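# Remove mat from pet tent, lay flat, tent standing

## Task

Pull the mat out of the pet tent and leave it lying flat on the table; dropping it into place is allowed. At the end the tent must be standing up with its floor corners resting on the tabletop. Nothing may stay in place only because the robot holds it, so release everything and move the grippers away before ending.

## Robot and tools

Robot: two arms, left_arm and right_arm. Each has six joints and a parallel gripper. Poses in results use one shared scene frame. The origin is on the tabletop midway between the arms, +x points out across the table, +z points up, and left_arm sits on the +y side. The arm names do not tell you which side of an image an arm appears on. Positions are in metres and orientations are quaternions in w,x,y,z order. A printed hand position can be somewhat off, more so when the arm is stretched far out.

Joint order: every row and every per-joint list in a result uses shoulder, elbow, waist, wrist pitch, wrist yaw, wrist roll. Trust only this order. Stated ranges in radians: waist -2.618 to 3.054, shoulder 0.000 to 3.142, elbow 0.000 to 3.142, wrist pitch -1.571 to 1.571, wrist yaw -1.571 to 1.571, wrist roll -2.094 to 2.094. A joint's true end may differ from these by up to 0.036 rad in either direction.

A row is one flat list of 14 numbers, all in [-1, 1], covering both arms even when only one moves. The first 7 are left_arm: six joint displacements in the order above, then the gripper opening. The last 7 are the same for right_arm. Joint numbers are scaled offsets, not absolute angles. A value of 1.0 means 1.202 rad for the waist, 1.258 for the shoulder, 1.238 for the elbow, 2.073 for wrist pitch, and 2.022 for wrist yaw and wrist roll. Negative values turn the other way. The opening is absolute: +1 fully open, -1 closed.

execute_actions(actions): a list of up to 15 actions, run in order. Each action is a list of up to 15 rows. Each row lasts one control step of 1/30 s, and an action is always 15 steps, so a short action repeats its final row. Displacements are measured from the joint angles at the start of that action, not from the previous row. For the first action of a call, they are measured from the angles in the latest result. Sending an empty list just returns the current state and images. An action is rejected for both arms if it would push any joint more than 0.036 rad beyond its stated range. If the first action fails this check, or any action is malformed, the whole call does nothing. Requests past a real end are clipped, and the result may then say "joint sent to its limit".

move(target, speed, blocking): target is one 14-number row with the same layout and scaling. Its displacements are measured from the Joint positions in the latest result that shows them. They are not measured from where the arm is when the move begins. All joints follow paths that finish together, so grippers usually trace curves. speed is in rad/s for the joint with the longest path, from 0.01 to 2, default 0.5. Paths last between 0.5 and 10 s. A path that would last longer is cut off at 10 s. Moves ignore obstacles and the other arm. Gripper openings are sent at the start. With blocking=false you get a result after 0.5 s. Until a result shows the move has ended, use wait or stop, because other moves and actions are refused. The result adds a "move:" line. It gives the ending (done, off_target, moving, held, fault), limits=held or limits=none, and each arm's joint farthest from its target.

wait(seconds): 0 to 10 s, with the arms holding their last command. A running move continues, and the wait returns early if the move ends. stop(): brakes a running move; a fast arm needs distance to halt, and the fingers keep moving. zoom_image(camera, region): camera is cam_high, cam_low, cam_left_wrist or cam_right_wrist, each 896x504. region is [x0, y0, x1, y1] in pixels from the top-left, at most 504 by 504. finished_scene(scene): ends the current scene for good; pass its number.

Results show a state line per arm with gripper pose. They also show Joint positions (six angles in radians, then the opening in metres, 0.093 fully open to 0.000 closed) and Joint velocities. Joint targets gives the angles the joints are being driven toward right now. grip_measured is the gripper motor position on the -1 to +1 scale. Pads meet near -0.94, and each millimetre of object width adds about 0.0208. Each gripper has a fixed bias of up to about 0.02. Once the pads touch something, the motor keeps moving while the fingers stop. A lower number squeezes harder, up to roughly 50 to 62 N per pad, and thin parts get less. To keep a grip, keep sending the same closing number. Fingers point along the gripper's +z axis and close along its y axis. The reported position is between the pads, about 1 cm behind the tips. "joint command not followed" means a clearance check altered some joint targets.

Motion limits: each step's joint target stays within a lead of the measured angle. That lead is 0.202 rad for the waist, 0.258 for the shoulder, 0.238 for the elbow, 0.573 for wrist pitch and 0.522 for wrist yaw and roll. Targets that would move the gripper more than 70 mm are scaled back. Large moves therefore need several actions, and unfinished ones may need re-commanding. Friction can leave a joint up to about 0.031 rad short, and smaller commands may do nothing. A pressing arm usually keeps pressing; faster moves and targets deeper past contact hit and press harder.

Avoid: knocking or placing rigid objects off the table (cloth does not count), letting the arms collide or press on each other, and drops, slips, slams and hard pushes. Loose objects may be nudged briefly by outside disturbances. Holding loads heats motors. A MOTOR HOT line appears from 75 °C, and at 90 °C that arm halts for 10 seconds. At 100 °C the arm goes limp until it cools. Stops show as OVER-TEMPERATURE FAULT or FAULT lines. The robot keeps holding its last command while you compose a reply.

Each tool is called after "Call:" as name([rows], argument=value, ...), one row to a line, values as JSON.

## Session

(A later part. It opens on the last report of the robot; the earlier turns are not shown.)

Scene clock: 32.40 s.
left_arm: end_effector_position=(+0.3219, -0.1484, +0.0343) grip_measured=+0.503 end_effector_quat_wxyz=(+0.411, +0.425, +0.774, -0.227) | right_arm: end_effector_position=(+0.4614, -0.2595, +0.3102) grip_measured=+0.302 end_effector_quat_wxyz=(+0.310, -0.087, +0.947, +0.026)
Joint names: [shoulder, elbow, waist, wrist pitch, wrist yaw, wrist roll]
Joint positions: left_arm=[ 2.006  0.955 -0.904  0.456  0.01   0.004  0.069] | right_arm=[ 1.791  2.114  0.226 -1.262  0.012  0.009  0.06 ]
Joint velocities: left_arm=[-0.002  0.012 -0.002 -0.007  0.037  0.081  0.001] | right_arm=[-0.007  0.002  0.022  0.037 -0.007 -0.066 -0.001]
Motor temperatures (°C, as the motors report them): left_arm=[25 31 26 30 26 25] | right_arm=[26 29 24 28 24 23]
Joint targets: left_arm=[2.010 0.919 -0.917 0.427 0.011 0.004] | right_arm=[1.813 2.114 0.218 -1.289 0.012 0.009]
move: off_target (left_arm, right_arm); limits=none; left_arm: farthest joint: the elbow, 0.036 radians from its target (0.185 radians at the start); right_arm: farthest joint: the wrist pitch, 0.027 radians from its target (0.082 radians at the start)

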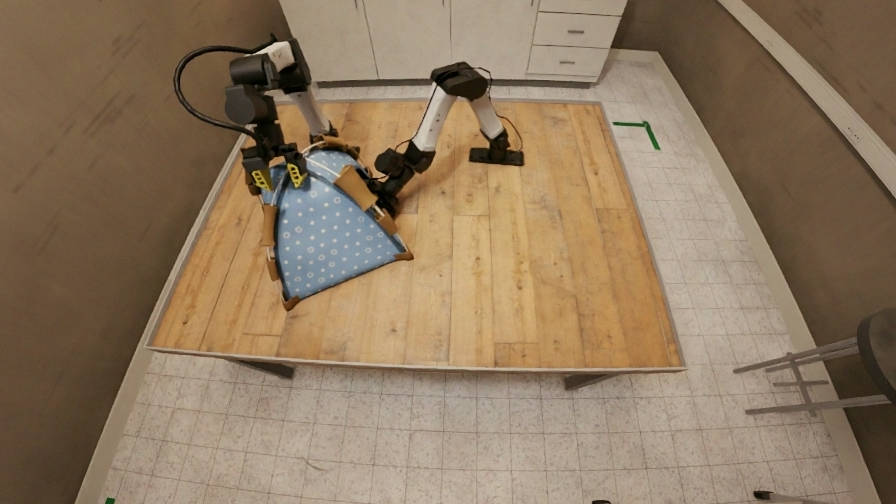

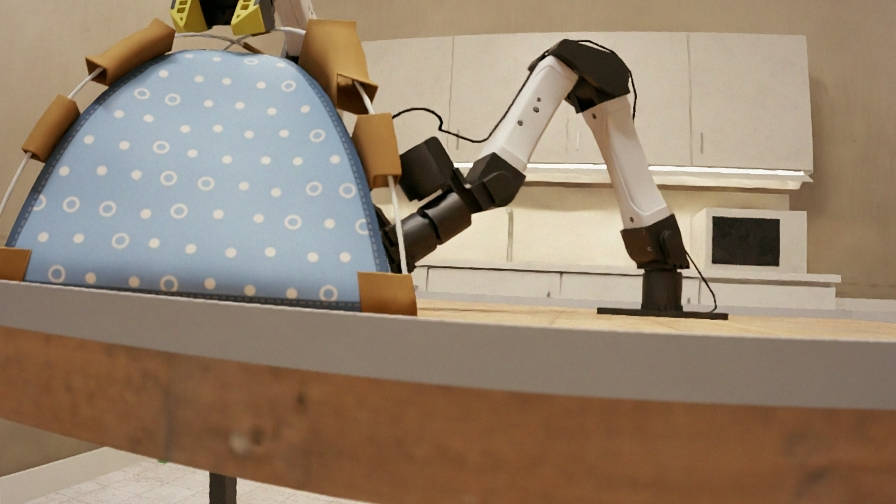

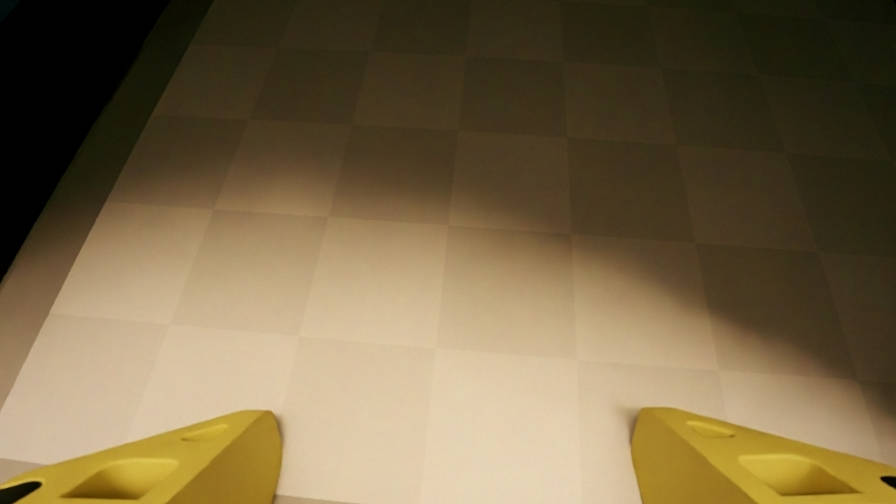

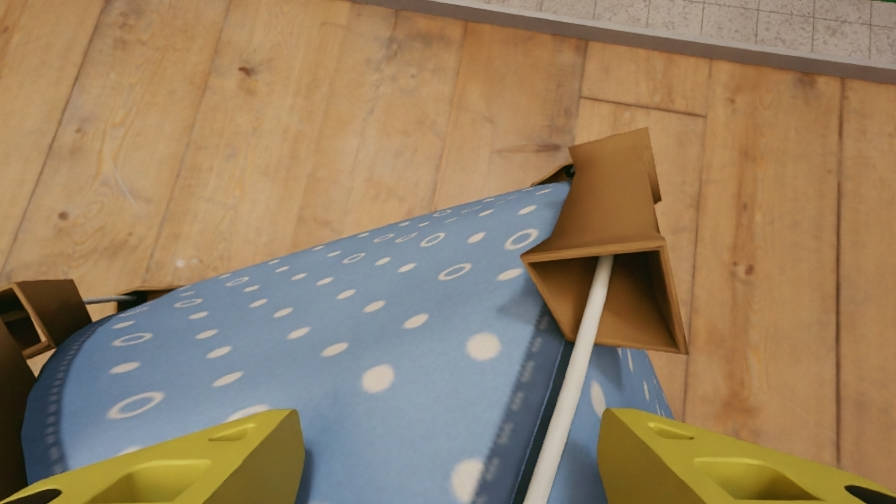

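Near the mat's edge. Press and pinch.

Call:
move(target=[0.05,-0.02,0,-0.02,0,0,0.5,0.06,0,-0.05,-0.02,0,0,0.3], speed=0.15)

Call:
move(target=[0.02,-0.02,0,-0.02,0,0,-1,0,0,0,0,0,0,-1])

Call:
move(target=[-0.09,0,0,0,0,0,-1,0,0,0,0,0,0,-1], speed=0.2)

Scene clock: 36.33 s.
left_arm: end_effector_position=(+0.3236, -0.1509, +0.0333) grip_measured=+0.503 end_effector_quat_wxyz=(+0.417, +0.423, +0.771, -0.230) | right_arm: end_effector_position=(+0.4724, -0.2816, +0.2834) grip_measured=+0.302 end_effector_quat_wxyz=(+0.274, -0.062, +0.960, +0.015)
Joint names: [shoulder, elbow, waist, wrist pitch, wrist yaw, wrist roll]
Joint positions: left_arm=[ 2.021  0.955 -0.904  0.488  0.01   0.004  0.069] | right_arm=[ 1.849  2.114  0.172 -1.279  0.012  0.009  0.06 ]
Joint velocities: left_arm=[-0.007  0.002  0.007 -0.007 -0.022 -0.007  0.   ] | right_arm=[-0.002 -0.012 -0.017 -0.066 -0.066 -0.022  0.001]
Motor temperatures (°C, as the motors report them): left_arm=[26 31 26 30 26 25] | right_arm=[26 29 24 28 24 23]
Joint targets: left_arm=[2.069 0.931 -0.904 0.415 0.010 0.004] | right_arm=[1.866 2.114 0.166 -1.303 0.012 0.009]
move: off_target (left_arm, right_arm); limits=none; left_arm: farthest joint: the wrist pitch, 0.073 radians from its target (0.042 radians at the start); right_arm: farthest joint: the wrist pitch, 0.024 radians from its target (0.041 radians at the start)

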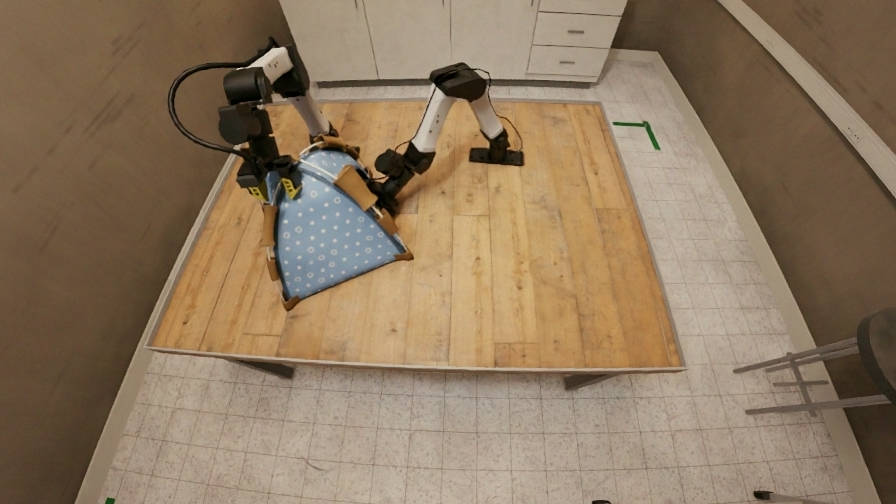

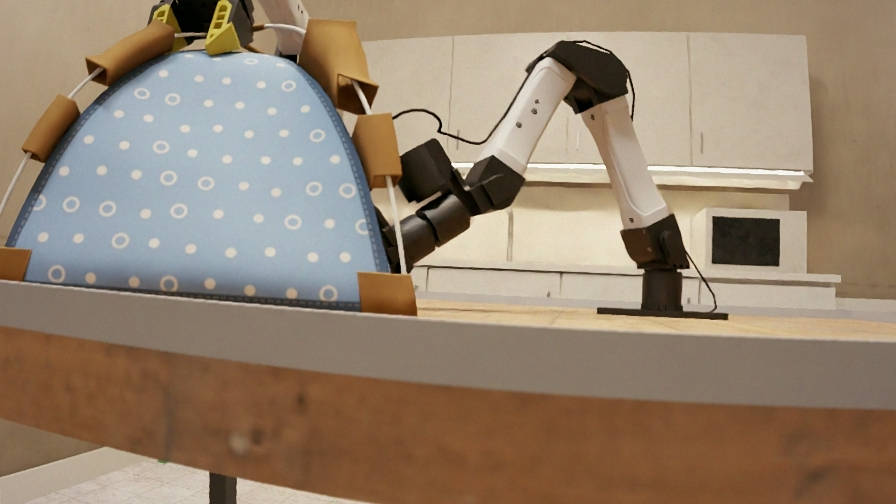

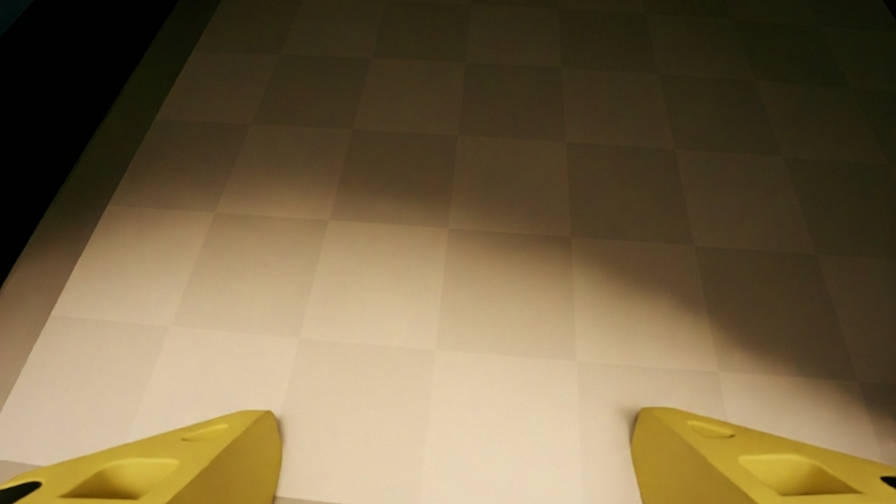

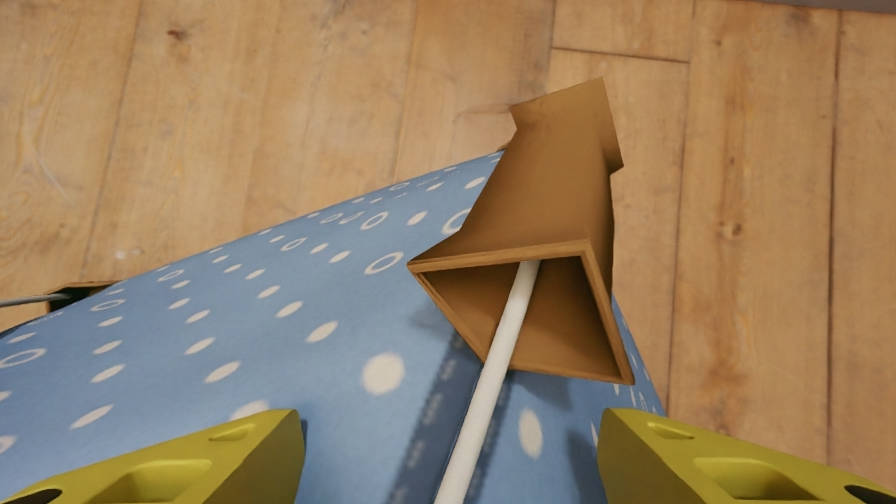

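Scene clock: 37.03 s.
left_arm: end_effector_position=(+0.3229, -0.1521, +0.0348) grip_measured=-1.000 end_effector_quat_wxyz=(+0.418, +0.424, +0.769, -0.233) | right_arm: end_effector_position=(+0.4742, -0.2820, +0.2845) grip_measured=-0.977 end_effector_quat_wxyz=(+0.278, -0.059, +0.959, +0.014)
Joint names: [shoulder, elbow, waist, wrist pitch, wrist yaw, wrist roll]
Joint positions: left_arm=[ 2.02   0.955 -0.906  0.492  0.013  0.004  0.   ] | right_arm=[ 1.849  2.114  0.172 -1.271  0.016  0.013  0.   ]
Joint velocities: left_arm=[-0.007 -0.007 -0.002  0.037 -0.007 -0.037  0.   ] | right_arm=[-0.007  0.007 -0.022  0.022  0.007 -0.037  0.   ]
Motor temperatures (°C, as the motors report them): left_arm=[26 31 26 30 26 25] | right_arm=[27 29 24 28 24 23]
Joint targets: left_arm=[2.046 0.931 -0.905 0.447 0.010 0.003] | right_arm=[1.849 2.114 0.172 -1.279 0.012 0.009]
move: off_target (left_arm); limits=none; left_arm: farthest joint: the wrist pitch, 0.045 radians from its target (0.041 radians at the start); right_arm: farthest joint: the wrist pitch, 0.008 radians from its target (0.000 radians at the start)

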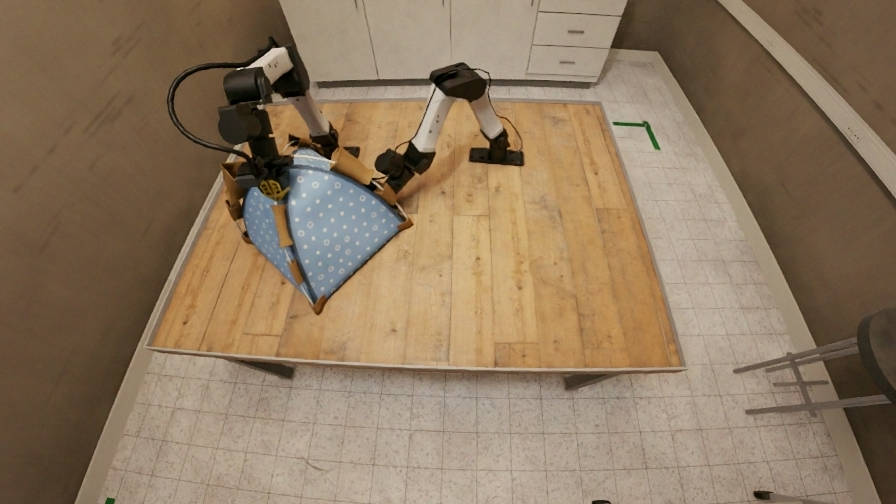

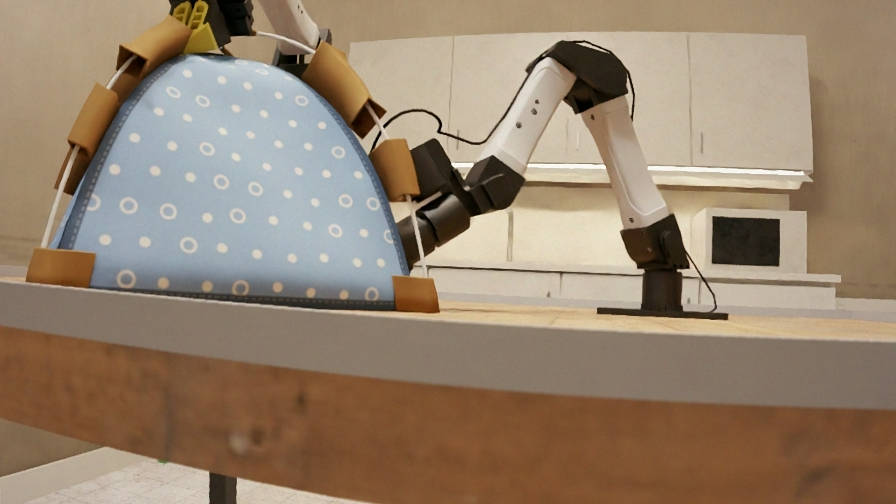

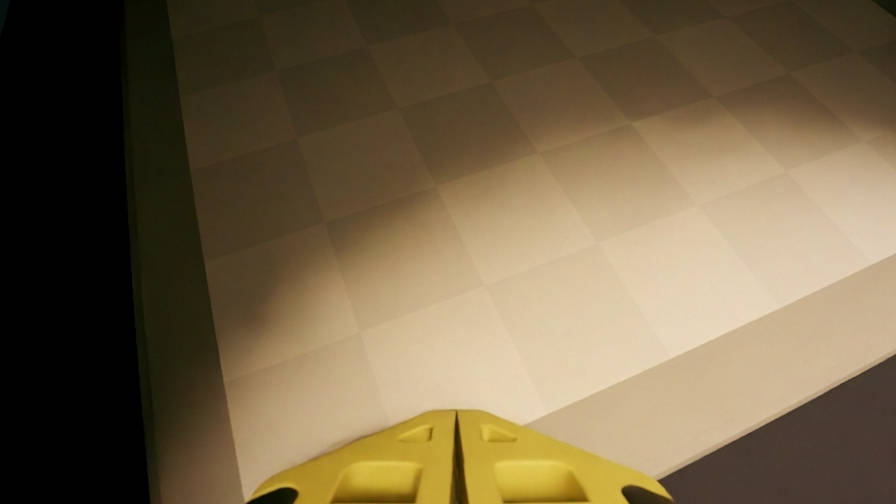

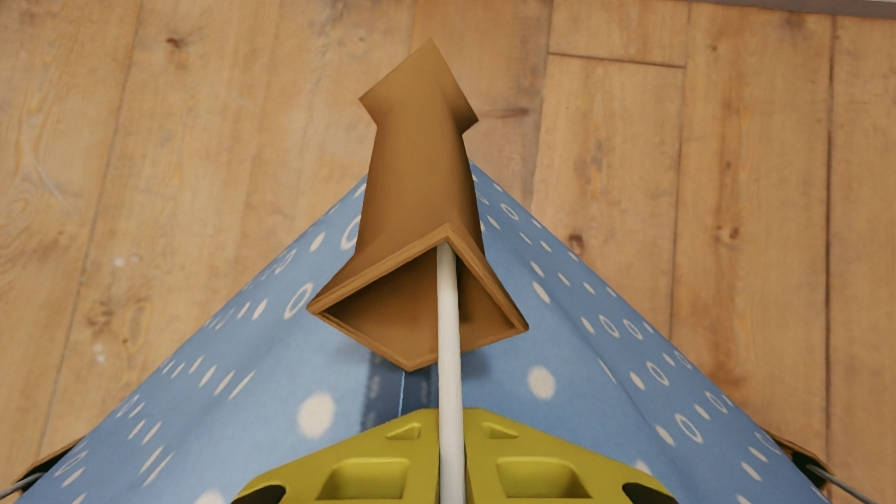

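Scene clock: 38.13 s.
left_arm: end_effector_position=(+0.3252, -0.1557, +0.0818) grip_measured=-1.000 end_effector_quat_wxyz=(+0.452, +0.413, +0.749, -0.252) | right_arm: end_effector_position=(+0.4764, -0.2818, +0.2859) grip_measured=-0.977 end_effector_quat_wxyz=(+0.283, -0.059, +0.957, +0.014)
Joint names: [shoulder, elbow, waist, wrist pitch, wrist yaw, wrist roll]
Joint positions: left_arm=[ 1.92   0.955 -0.906  0.482  0.013  0.004  0.   ] | right_arm=[ 1.849  2.114  0.172 -1.26   0.016  0.013  0.   ]
Joint velocities: left_arm=[-0.007 -0.012  0.007 -0.007 -0.066 -0.066  0.   ] | right_arm=[ 0.002 -0.012 -0.002 -0.066 -0.022 -0.022  0.   ]
Motor temperatures (°C, as the motors report them): left_arm=[27 31 26 30 26 25] | right_arm=[27 29 24 28 24 23]
Joint targets: left_arm=[1.907 0.955 -0.906 0.492 0.013 0.004] | right_arm=[1.849 2.114 0.172 -1.270 0.016 0.013]
move: done; limits=none; left_arm: farthest joint: the shoulder, 0.014 radians from its target (0.113 radians at the start); right_arm: farthest joint: the wrist pitch, 0.011 radians from its target (0.000 radians at the start)

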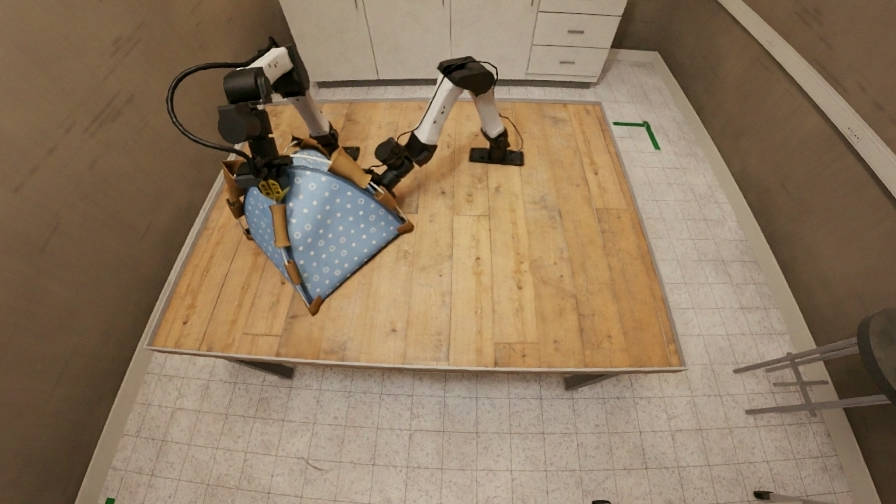

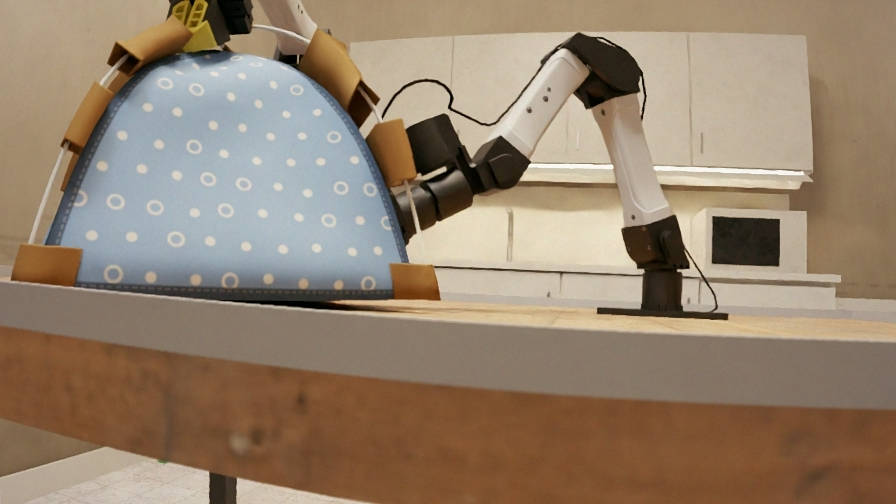

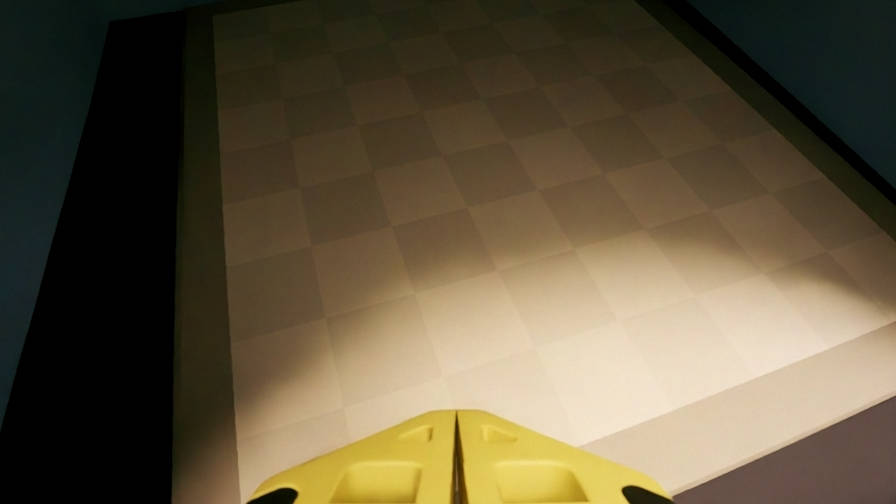

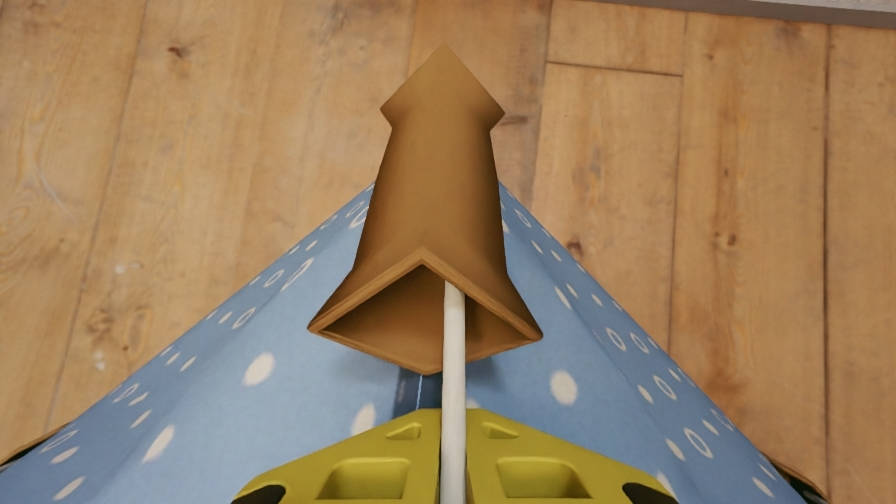

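Call:
move(target=[-0.22,-0.3,0,-0.03,0,0,-1,0,0,0,0,0,0,-1])

Call:
move(target=[0,0,0,0,0,0.77,-0.3,0,0,0,0,0,0.27,-1], speed=1)

Scene clock: 44.23 s.
left_arm: end_effector_position=(+0.2717, -0.0731, +0.0560) grip_measured=-1.000 end_effector_quat_wxyz=(+0.404, +0.428, +0.777, -0.226) | right_arm: end_effector_position=(+0.4767, -0.2817, +0.2862) grip_measured=-0.977 end_effector_quat_wxyz=(+0.284, -0.059, +0.957, +0.014)
Joint names: [shoulder, elbow, waist, wrist pitch, wrist yaw, wrist roll]
Joint positions: left_arm=[ 1.654  0.608 -0.906  0.437  0.013  0.004  0.   ] | right_arm=[ 1.849  2.114  0.172 -1.258  0.016  0.013  0.   ]
Joint velocities: left_arm=[-0.012  0.002 -0.002 -0.051 -0.022  0.022  0.   ] | right_arm=[-0.007 -0.022  0.007  0.022  0.022  0.022  0.   ]
Motor temperatures (°C, as the motors report them): left_arm=[28 31 26 31 26 25] | right_arm=[28 30 24 28 24 23]
Joint targets: left_arm=[1.644 0.584 -0.906 0.419 0.013 0.004] | right_arm=[1.849 2.114 0.172 -1.260 0.016 0.013]
move: off_target (left_arm); limits=none; left_arm: farthest joint: the elbow, 0.025 radians from its target (0.372 radians at the start); right_arm: farthest joint: the wrist pitch, 0.002 radians from its target (0.000 radians at the start)

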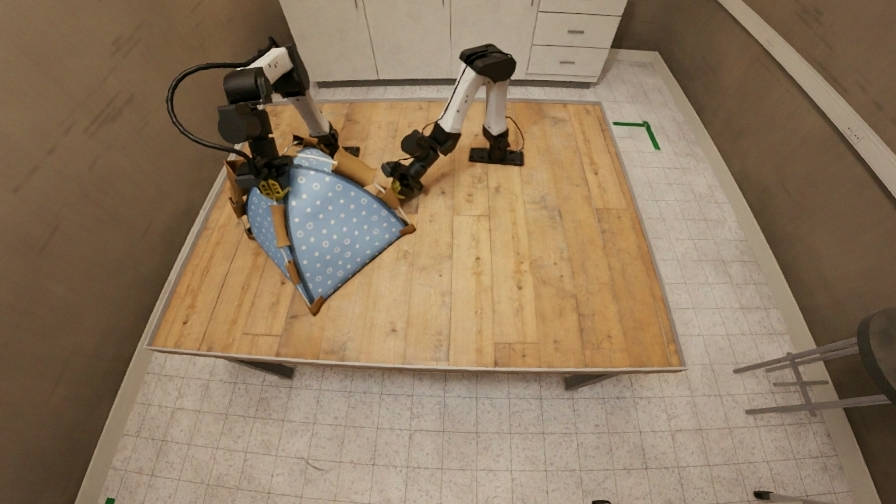

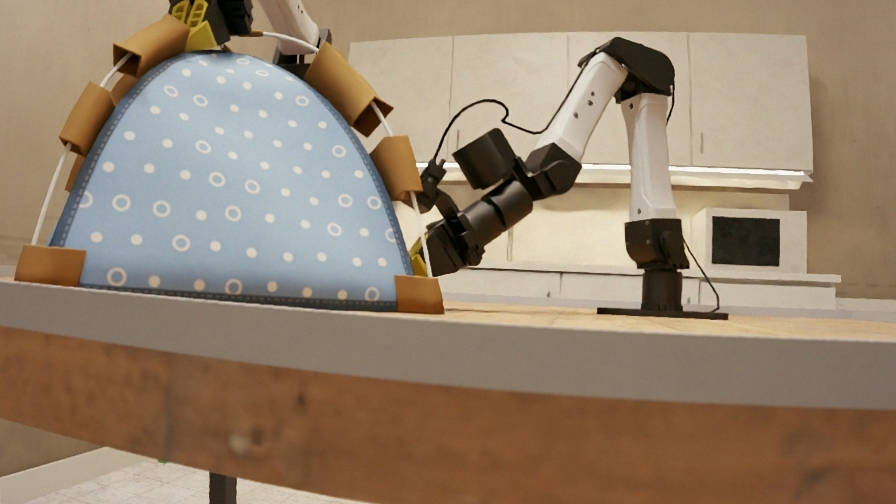

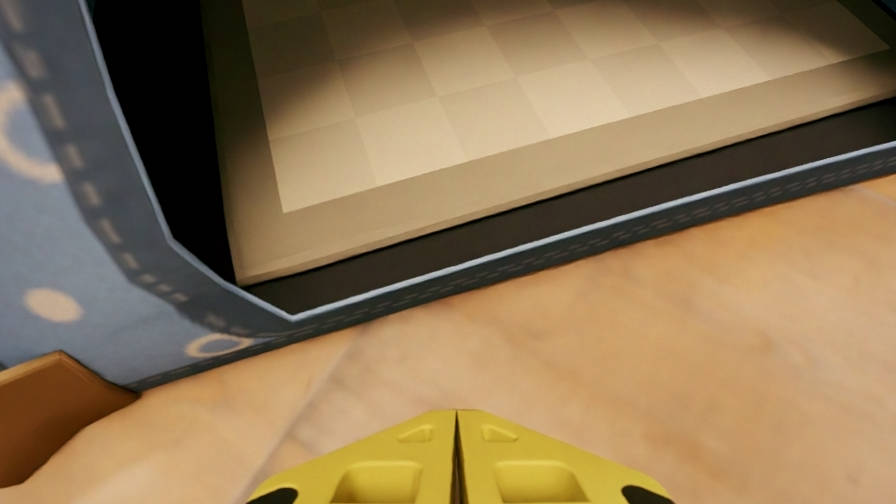

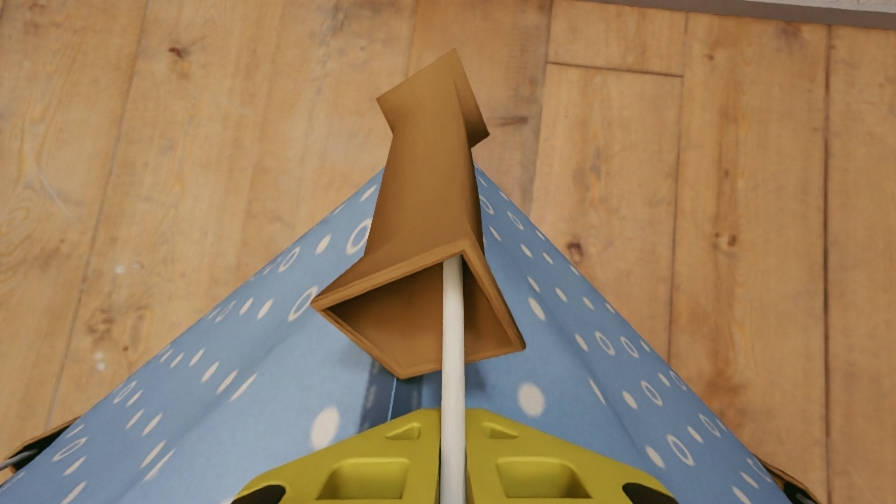

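Scene clock: 46.73 s.
left_arm: end_effector_position=(+0.2717, -0.0731, +0.0560) grip_measured=-0.302 end_effector_quat_wxyz=(+0.447, +0.849, +0.256, +0.121) | right_arm: end_effector_position=(+0.4767, -0.2817, +0.2862) grip_measured=-0.978 end_effector_quat_wxyz=(+0.271, +0.192, +0.939, +0.088)
Joint names: [shoulder, elbow, waist, wrist pitch, wrist yaw, wrist roll]
Joint positions: left_arm=[ 1.654  0.608 -0.906  0.437  0.013  1.552  0.031] | right_arm=[ 1.849  2.114  0.172 -1.258  0.016  0.54   0.   ]
Joint velocities: left_arm=[-0.007 -0.002  0.002 -0.022 -0.037 -0.007 -0.001] | right_arm=[-0.002 -0.012  0.002  0.022 -0.007  0.022  0.   ]
Motor temperatures (°C, as the motors report them): left_arm=[28 31 26 32 26 25] | right_arm=[29 30 24 28 24 23]
Joint targets: left_arm=[1.654 0.608 -0.906 0.437 0.013 1.560] | right_arm=[1.849 2.114 0.172 -1.258 0.016 0.559]
move: done; limits=none; left_arm: farthest joint: the wrist roll, 0.009 radians from its target (1.557 radians at the start); right_arm: farthest joint: the wrist roll, 0.019 radians from its target (0.545 radians at the start)

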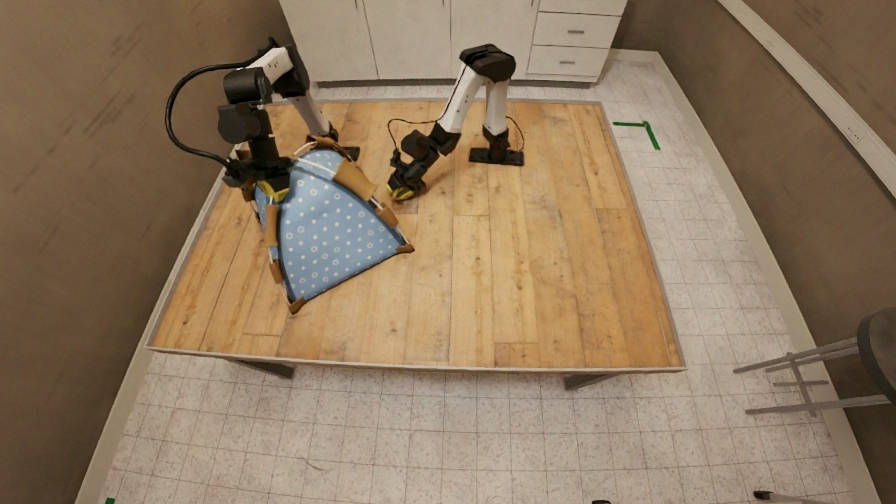

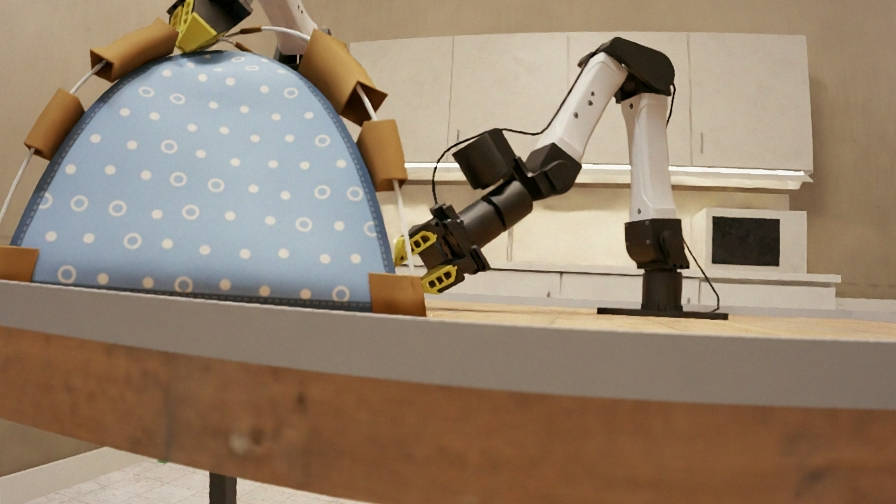

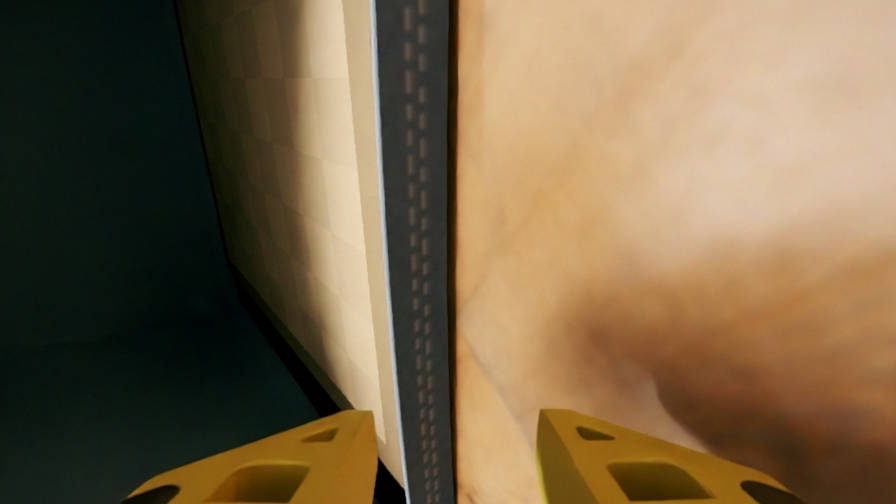

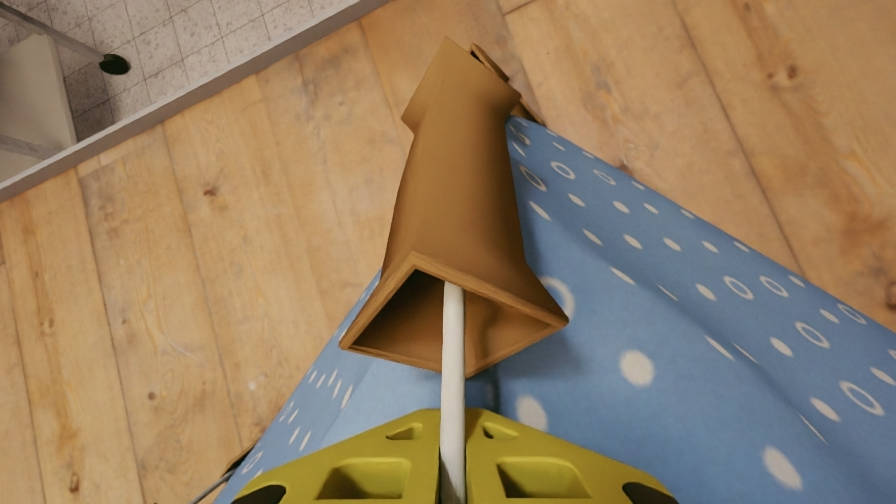

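Call:
move(target=[0.24,0.53,0,-0.275,0,0,-0.3,0,0,0,0,0,0,-1])

Call:
move(target=[0.065,0,0,0,0,0,-0.3,0,0,0,0,0,0,-1], speed=0.15)

Scene clock: 52.70 s.
left_arm: end_effector_position=(+0.3231, -0.1525, +0.0768) grip_measured=-0.302 end_effector_quat_wxyz=(+0.363, +0.887, +0.268, +0.097) | right_arm: end_effector_position=(+0.4767, -0.2817, +0.2860) grip_measured=-0.978 end_effector_quat_wxyz=(+0.271, +0.191, +0.939, +0.087)
Joint names: [shoulder, elbow, waist, wrist pitch, wrist yaw, wrist roll]
Joint positions: left_arm=[ 1.935  1.247 -0.906 -0.112  0.013  1.553  0.031] | right_arm=[ 1.849  2.113  0.172 -1.258  0.016  0.538  0.   ]
Joint velocities: left_arm=[-0.012 -0.002 -0.007  0.007 -0.081 -0.066 -0.   ] | right_arm=[ 0.002  0.022 -0.007 -0.066 -0.007  0.051  0.   ]
Motor temperatures (°C, as the motors report them): left_arm=[29 32 26 32 26 25] | right_arm=[30 30 24 28 24 23]
Joint targets: left_arm=[1.956 1.265 -0.906 -0.133 0.013 1.552] | right_arm=[1.849 2.113 0.172 -1.258 0.016 0.540]
move: off_target (left_arm); limits=none; left_arm: farthest joint: the shoulder, 0.021 radians from its target (0.302 radians at the start); right_arm: farthest joint: the wrist roll, 0.002 radians from its target (0.000 radians at the start)

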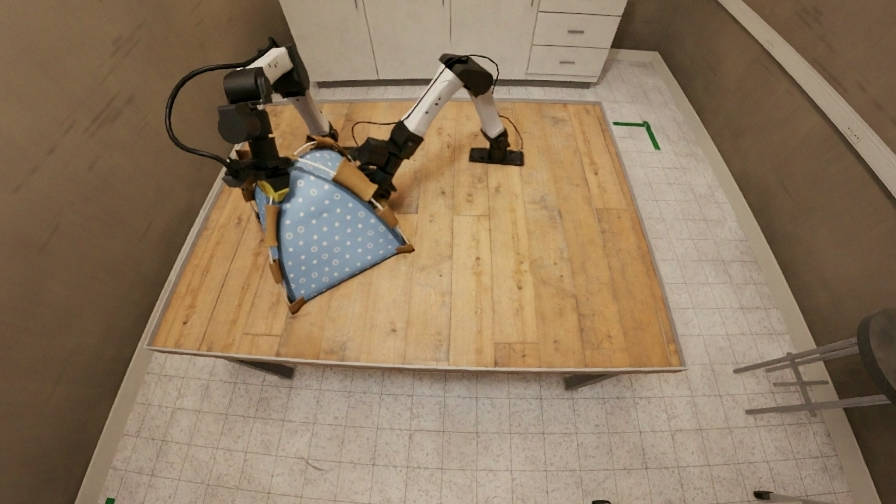

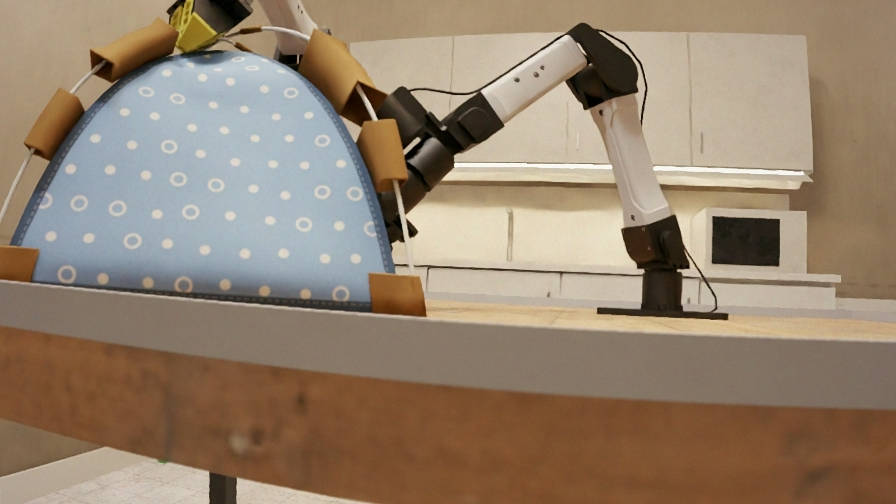

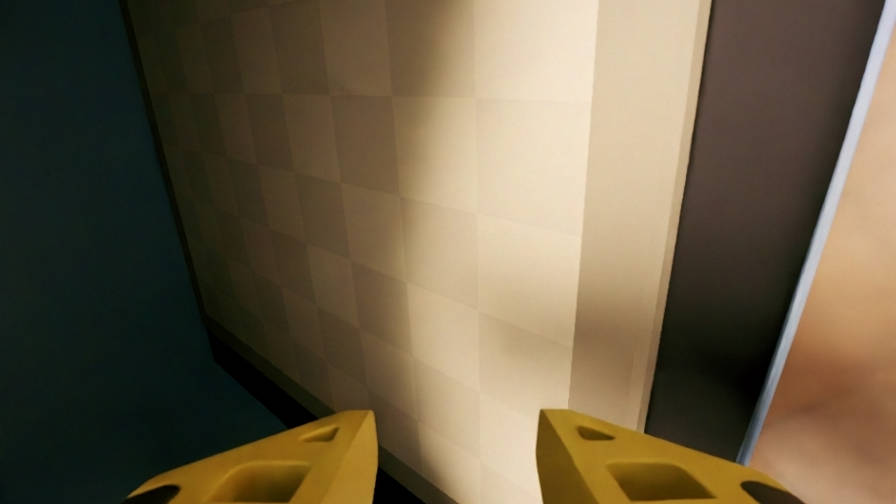

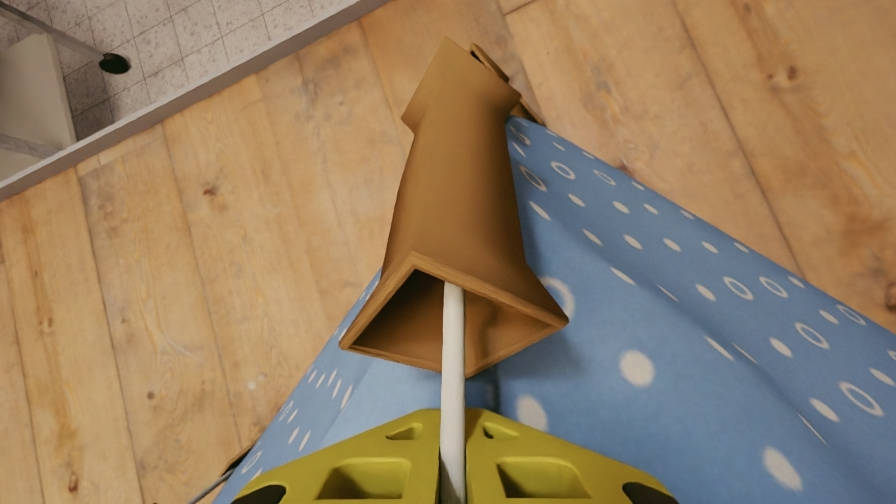

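Scene clock: 53.60 s.
left_arm: end_effector_position=(+0.3227, -0.1519, +0.0509) grip_measured=-0.302 end_effector_quat_wxyz=(+0.343, +0.895, +0.271, +0.091) | right_arm: end_effector_position=(+0.4767, -0.2817, +0.2860) grip_measured=-0.978 end_effector_quat_wxyz=(+0.271, +0.190, +0.940, +0.087)
Joint names: [shoulder, elbow, waist, wrist pitch, wrist yaw, wrist roll]
Joint positions: left_arm=[ 1.992  1.247 -0.906 -0.1    0.013  1.553  0.031] | right_arm=[ 1.849  2.113  0.172 -1.258  0.016  0.536  0.   ]
Joint velocities: left_arm=[-0.022 -0.002 -0.027  0.095  0.066  0.051 -0.001] | right_arm=[ 0.002 -0.017 -0.002  0.066  0.022 -0.022  0.   ]
Motor temperatures (°C, as the motors report them): left_arm=[29 32 26 32 26 25] | right_arm=[30 30 24 28 24 23]
Joint targets: left_arm=[2.017 1.247 -0.906 -0.112 0.013 1.553] | right_arm=[1.849 2.113 0.172 -1.258 0.016 0.538]
move: off_target (left_arm); limits=none; left_arm: farthest joint: the shoulder, 0.025 radians from its target (0.082 radians at the start); right_arm: farthest joint: the wrist roll, 0.002 radians from its target (0.000 radians at the start)

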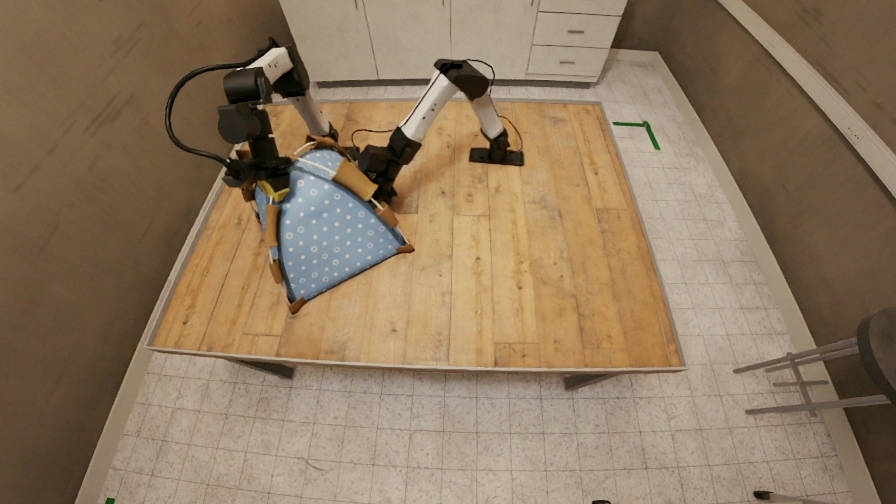

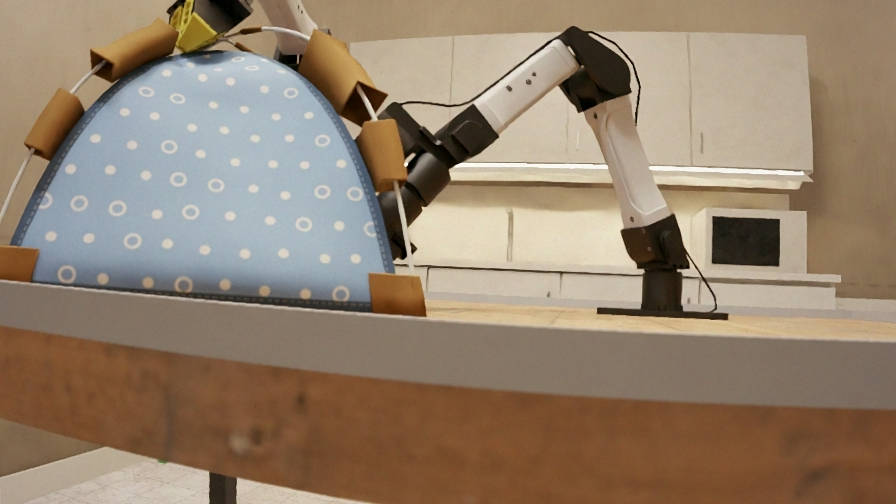

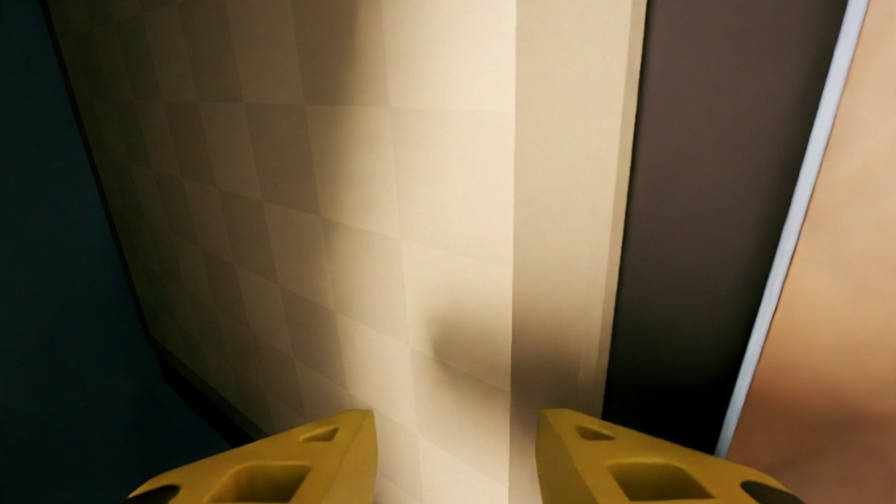

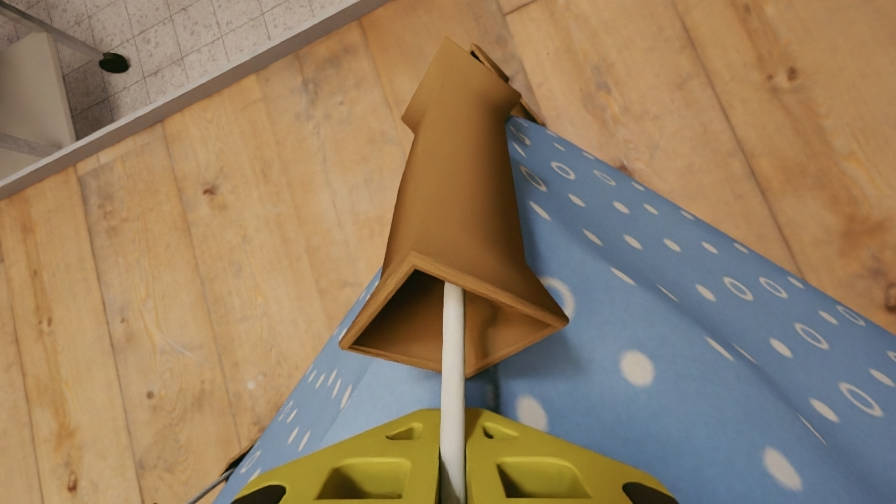

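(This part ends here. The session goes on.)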